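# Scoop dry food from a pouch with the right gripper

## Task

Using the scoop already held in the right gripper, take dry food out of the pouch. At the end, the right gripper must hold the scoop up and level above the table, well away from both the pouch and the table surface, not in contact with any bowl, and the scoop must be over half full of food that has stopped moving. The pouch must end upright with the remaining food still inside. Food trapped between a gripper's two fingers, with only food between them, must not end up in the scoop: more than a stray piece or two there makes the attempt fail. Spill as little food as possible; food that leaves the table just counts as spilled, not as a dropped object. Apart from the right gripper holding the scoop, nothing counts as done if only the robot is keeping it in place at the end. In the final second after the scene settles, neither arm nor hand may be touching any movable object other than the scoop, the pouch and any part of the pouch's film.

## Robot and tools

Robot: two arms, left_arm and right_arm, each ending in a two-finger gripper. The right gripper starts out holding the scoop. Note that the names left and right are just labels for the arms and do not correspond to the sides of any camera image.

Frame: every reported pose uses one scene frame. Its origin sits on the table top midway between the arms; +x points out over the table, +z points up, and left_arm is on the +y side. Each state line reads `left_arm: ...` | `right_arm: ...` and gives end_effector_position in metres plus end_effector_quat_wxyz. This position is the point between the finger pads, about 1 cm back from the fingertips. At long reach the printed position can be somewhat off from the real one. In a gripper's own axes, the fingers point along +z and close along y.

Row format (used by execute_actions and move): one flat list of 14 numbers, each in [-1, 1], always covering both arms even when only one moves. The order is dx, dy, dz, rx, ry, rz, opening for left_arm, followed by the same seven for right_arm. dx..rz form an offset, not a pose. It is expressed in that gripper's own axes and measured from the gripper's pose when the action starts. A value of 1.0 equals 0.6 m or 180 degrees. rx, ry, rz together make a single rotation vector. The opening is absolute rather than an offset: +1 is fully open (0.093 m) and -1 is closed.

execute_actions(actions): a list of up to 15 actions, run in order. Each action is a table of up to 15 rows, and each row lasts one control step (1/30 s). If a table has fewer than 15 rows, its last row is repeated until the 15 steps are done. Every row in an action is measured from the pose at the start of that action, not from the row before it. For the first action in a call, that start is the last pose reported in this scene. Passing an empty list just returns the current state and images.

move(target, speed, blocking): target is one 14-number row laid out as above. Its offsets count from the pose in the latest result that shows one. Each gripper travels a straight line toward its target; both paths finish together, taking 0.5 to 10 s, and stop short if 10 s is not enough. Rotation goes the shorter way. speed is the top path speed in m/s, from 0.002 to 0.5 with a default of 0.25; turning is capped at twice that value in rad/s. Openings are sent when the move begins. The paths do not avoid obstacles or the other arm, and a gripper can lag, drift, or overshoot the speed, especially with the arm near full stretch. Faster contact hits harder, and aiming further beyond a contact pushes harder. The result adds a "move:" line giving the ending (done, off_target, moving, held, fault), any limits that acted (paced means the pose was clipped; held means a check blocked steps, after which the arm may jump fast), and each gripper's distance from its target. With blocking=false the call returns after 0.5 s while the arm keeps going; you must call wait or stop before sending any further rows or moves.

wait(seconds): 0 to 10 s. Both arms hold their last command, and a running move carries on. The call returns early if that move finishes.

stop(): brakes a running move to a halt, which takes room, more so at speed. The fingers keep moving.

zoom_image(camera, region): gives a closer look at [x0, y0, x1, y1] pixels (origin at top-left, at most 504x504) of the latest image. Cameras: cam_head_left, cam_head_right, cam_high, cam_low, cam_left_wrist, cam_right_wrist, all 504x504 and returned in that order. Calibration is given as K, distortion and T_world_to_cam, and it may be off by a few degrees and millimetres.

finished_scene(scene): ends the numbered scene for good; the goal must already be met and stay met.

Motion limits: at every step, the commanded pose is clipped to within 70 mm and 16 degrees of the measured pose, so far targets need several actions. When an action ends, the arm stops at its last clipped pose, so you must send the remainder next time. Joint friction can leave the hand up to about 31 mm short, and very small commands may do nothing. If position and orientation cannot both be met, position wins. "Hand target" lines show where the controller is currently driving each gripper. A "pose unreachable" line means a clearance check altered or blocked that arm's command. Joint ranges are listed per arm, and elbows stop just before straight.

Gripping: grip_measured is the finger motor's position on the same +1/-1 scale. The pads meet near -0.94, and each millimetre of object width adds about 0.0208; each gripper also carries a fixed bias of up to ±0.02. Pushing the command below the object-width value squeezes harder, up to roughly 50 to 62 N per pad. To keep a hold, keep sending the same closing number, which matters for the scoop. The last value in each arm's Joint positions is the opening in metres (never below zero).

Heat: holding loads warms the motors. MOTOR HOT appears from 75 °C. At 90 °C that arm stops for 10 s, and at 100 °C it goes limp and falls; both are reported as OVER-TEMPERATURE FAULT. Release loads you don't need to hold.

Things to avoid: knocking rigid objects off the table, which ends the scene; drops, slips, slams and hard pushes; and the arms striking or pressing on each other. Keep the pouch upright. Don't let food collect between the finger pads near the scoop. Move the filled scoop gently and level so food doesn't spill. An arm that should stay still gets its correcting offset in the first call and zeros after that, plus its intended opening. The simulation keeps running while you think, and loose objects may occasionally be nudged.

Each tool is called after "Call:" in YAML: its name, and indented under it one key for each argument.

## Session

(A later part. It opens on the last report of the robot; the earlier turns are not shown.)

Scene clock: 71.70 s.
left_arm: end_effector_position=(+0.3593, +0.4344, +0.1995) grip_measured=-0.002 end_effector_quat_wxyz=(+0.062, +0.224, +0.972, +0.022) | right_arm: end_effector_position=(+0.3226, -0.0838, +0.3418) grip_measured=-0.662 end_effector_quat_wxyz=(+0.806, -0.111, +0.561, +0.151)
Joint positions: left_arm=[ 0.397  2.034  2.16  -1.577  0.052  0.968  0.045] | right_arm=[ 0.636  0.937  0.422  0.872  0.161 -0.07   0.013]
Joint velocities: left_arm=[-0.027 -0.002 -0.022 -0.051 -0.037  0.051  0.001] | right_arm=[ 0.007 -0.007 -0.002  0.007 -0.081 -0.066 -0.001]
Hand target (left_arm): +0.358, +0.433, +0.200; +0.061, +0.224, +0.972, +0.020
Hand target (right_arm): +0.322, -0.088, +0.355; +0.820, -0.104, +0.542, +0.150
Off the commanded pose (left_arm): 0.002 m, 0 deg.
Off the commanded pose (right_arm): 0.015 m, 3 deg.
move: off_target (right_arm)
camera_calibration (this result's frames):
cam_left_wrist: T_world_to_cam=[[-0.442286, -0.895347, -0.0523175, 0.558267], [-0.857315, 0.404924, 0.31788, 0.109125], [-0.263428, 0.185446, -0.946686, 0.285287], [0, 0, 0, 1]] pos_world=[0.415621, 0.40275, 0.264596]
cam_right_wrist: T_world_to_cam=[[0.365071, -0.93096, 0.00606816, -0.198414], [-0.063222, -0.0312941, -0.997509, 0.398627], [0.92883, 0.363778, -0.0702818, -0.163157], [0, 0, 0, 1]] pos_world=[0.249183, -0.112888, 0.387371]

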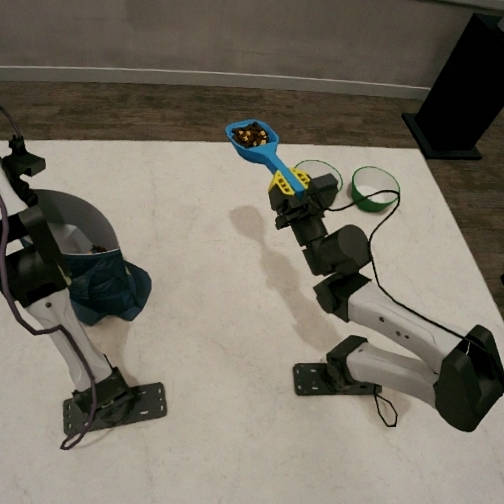

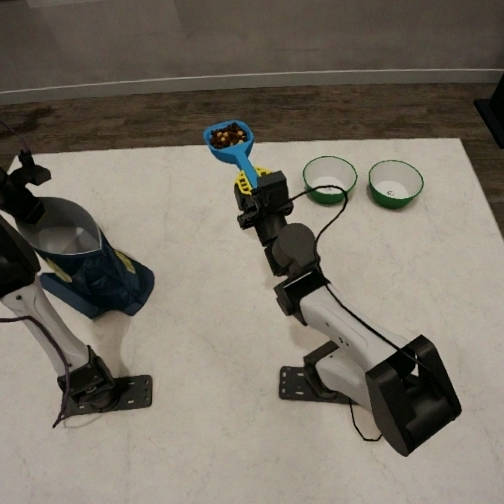

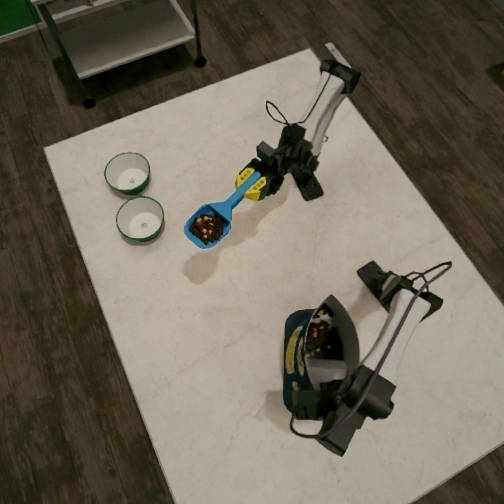

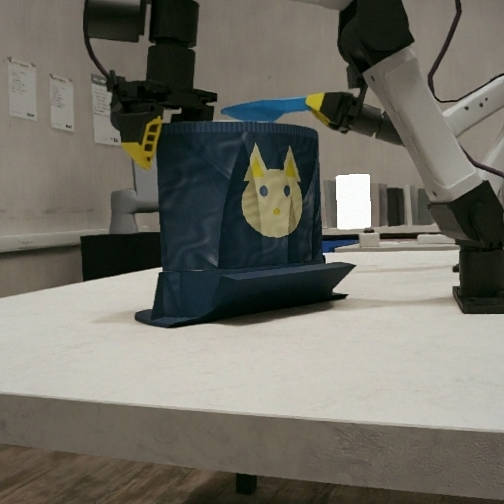

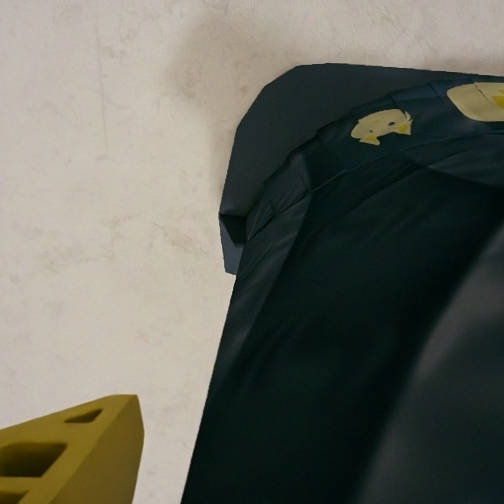

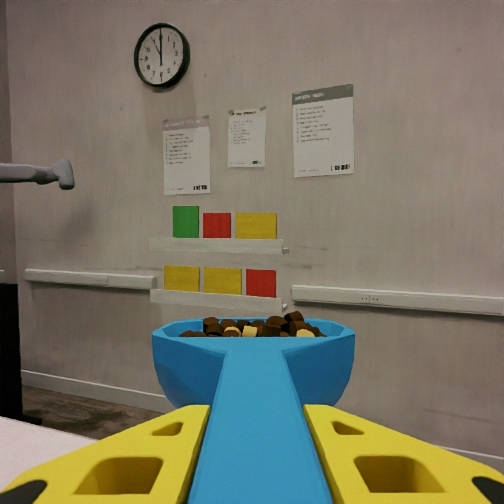

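Call:
move:
  target: [0,0,-0.14,0,-0.06,0,0,-0.05,0,0,0,-0.065,0,-0.9]
  speed: 0.1

Call:
zoom_image:
  camera: "cam_low"
  region: [200,40,380,140]

Call:
zoom_image:
  camera: "cam_high"
  region: [160,170,270,270]

Scene clock: 73.50 s.
left_arm: end_effector_position=(+0.3497, +0.4311, +0.2682) grip_measured=-0.002 end_effector_quat_wxyz=(+0.183, +0.215, +0.959, +0.032) | right_arm: end_effector_position=(+0.3146, -0.0866, +0.3765) grip_measured=-0.662 end_effector_quat_wxyz=(+0.857, -0.091, +0.480, +0.164)
Joint positions: left_arm=[ 0.474  1.898  2.209 -1.579  0.22   1.003  0.045] | right_arm=[ 0.636  1.026  0.422  1.16   0.15  -0.091  0.013]
Joint velocities: left_arm=[-0.002 -0.007 -0.002  0.066  0.007 -0.007 -0.002] | right_arm=[ 0.027  0.012 -0.007 -0.007  0.081  0.007 -0.   ]
Hand target (left_arm): +0.348, +0.432, +0.281; +0.197, +0.217, +0.955, +0.042
Hand target (right_arm): +0.313, -0.088, +0.370; +0.859, -0.095, +0.477, +0.162
Off the commanded pose (left_arm): 0.015 m, 5 deg.
Off the commanded pose (right_arm): 0.007 m, 1 deg.
joint sent to its limit (left arm) — the command would take joint 4 (wrist pitch) past its lower limit, so that joint was sent only as far as its limit.
move: off_target (left_arm)
camera_calibration (this result's frames):
cam_left_wrist: T_world_to_cam=[[-0.414251, -0.901517, -0.125157, 0.567039], [-0.909704, 0.405741, 0.0883946, 0.159858], [-0.0289077, 0.150474, -0.988191, 0.292554], [0, 0, 0, 1]] pos_world=[0.388777, 0.402312, 0.345938]
cam_right_wrist: T_world_to_cam=[[0.365955, -0.930614, -0.00590221, -0.194022], [0.11501, 0.0515183, -0.992027, 0.381644], [0.923499, 0.362358, 0.125883, -0.224602], [0, 0, 0, 1]] pos_world=[0.23453, -0.118835, 0.40573]

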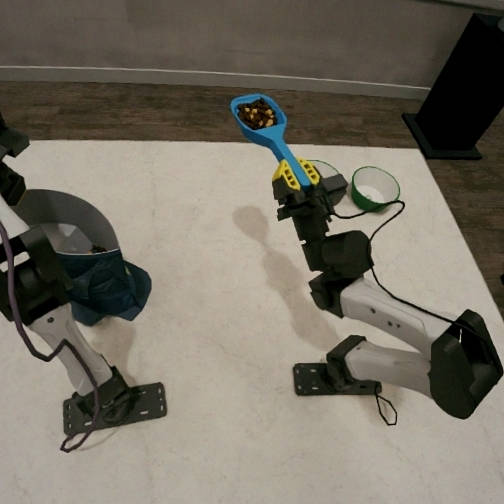

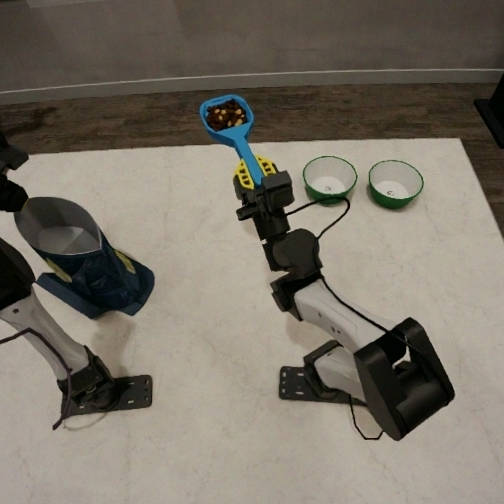

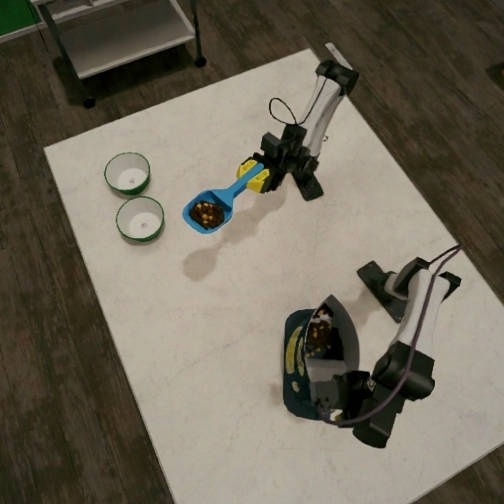

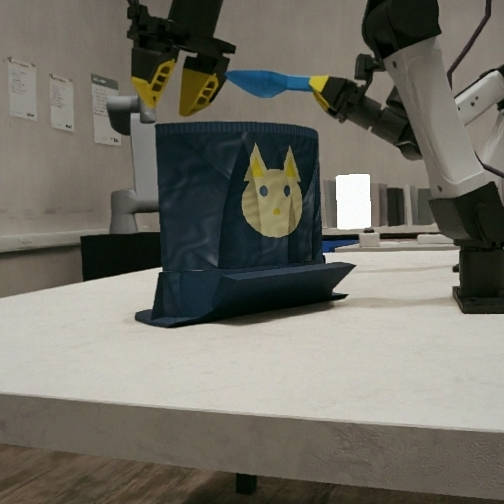

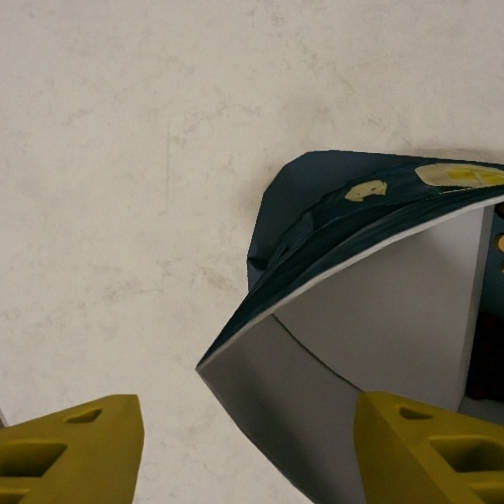

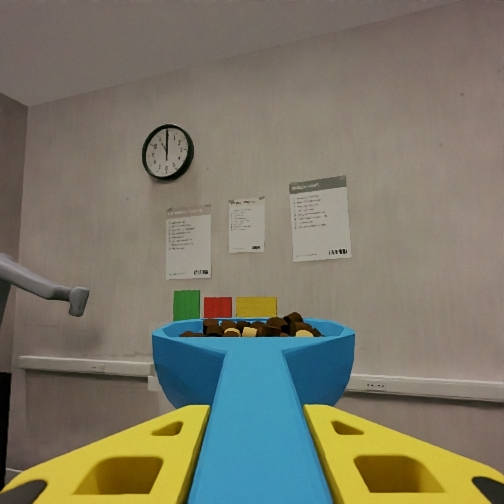

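Region (200, 40, 380, 140) of cam_low's 504x504 image, scaled by 2.800, with more detail than that image has.

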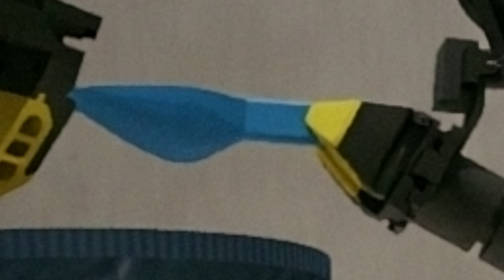

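Region (160, 170, 270, 270) of cam_high's 504x504 image, scaled by 4.582, with more detail than that image has; it fills the top 458 rows of this view, and the rest is white.

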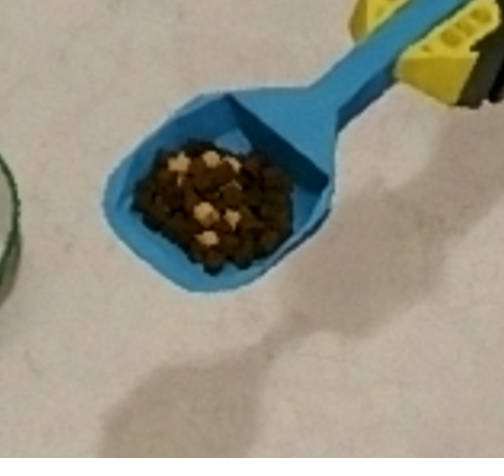

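Call:
move:
  target: [0,0,0,0,0,0,0,0,0,0,0,0.018,0,-0.9]
  speed: 0.05

Call:
finished_scene:
  scene: 1

Scene clock: 74.93 s.
left_arm: end_effector_position=(+0.3497, +0.4310, +0.2682) grip_measured=-0.002 end_effector_quat_wxyz=(+0.183, +0.215, +0.959, +0.032) | right_arm: end_effector_position=(+0.3212, -0.0831, +0.3554) grip_measured=-0.662 end_effector_quat_wxyz=(+0.828, -0.108, +0.529, +0.153)
Joint positions: left_arm=[ 0.474  1.898  2.209 -1.579  0.221  1.003  0.045] | right_arm=[ 0.636  0.982  0.422  0.996  0.153 -0.091  0.013]
Joint velocities: left_arm=[-0.017 -0.002  0.007 -0.051 -0.022  0.037 -0.   ] | right_arm=[ 0.002 -0.007 -0.002 -0.022 -0.007 -0.125  0.001]
Hand target (left_arm): +0.350, +0.431, +0.268; +0.182, +0.215, +0.959, +0.032
Hand target (right_arm): +0.314, -0.087, +0.376; +0.843, -0.096, +0.504, +0.161
Off the commanded pose (left_arm): 0.000 m, 0 deg.
Off the commanded pose (right_arm): 0.022 m, 4 deg.
move: off_target (right_arm)
camera_calibration (this result's frames):
cam_left_wrist: T_world_to_cam=[[-0.414405, -0.901497, -0.124783, 0.566916], [-0.909647, 0.406001, 0.0877784, 0.159991], [-0.0284699, 0.149884, -0.988294, 0.292727], [0, 0, 0, 1]] pos_world=[0.388802, 0.402242, 0.345998]
cam_right_wrist: T_world_to_cam=[[0.363865, -0.931347, 0.0139785, -0.199778], [0.0129793, -0.00993607, -0.999866, 0.390295], [0.931361, 0.363998, 0.00847284, -0.189999], [0, 0, 0, 1]] pos_world=[0.244584, -0.113025, 0.394645]

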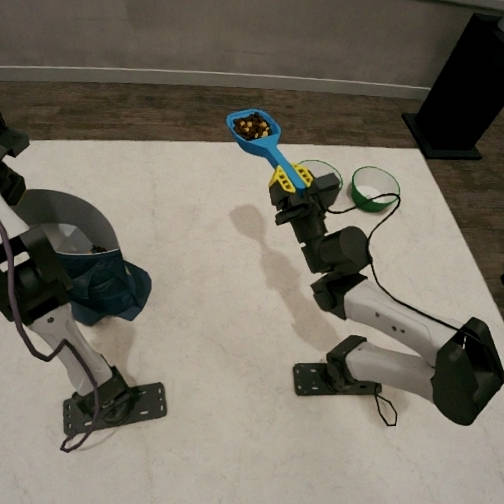

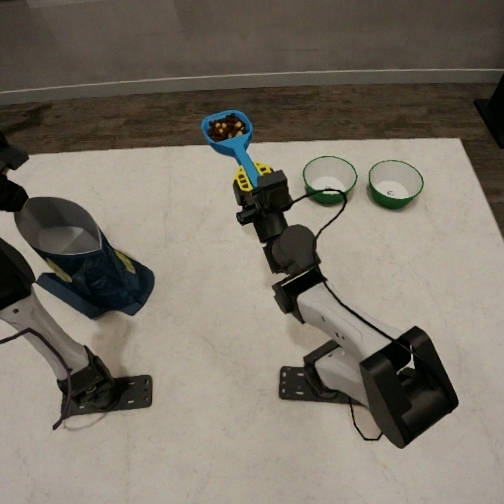

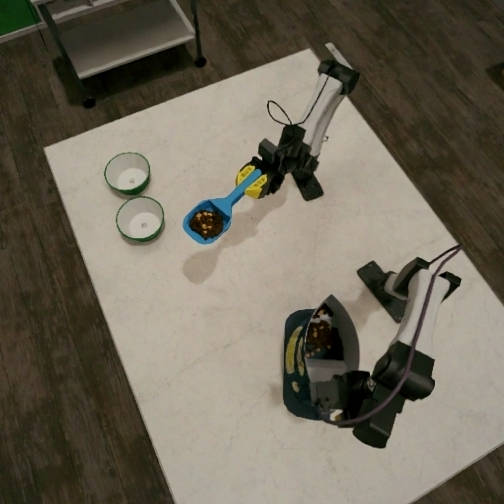

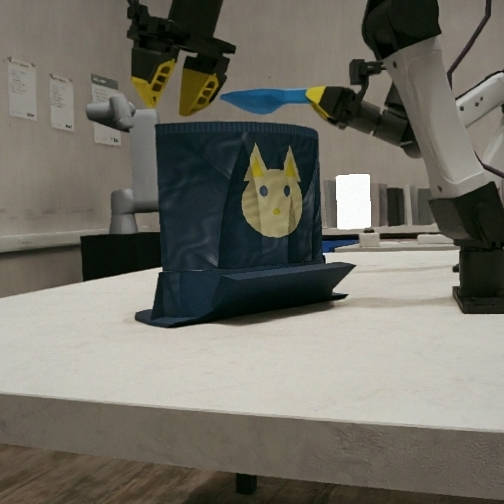

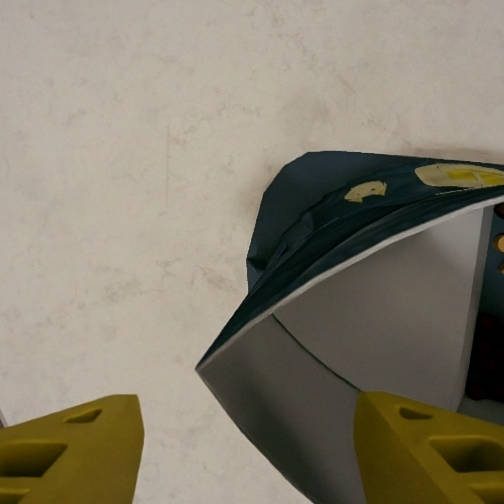

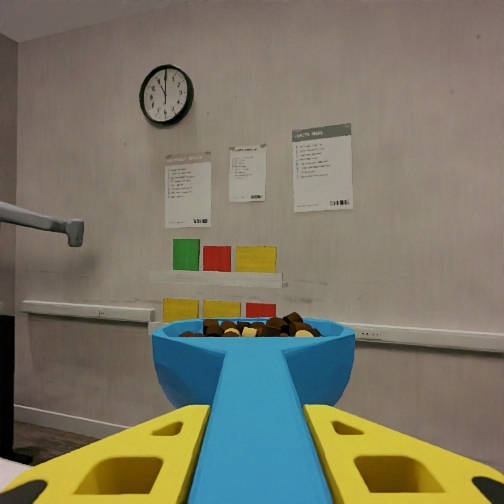

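The scene is finished: the task was done.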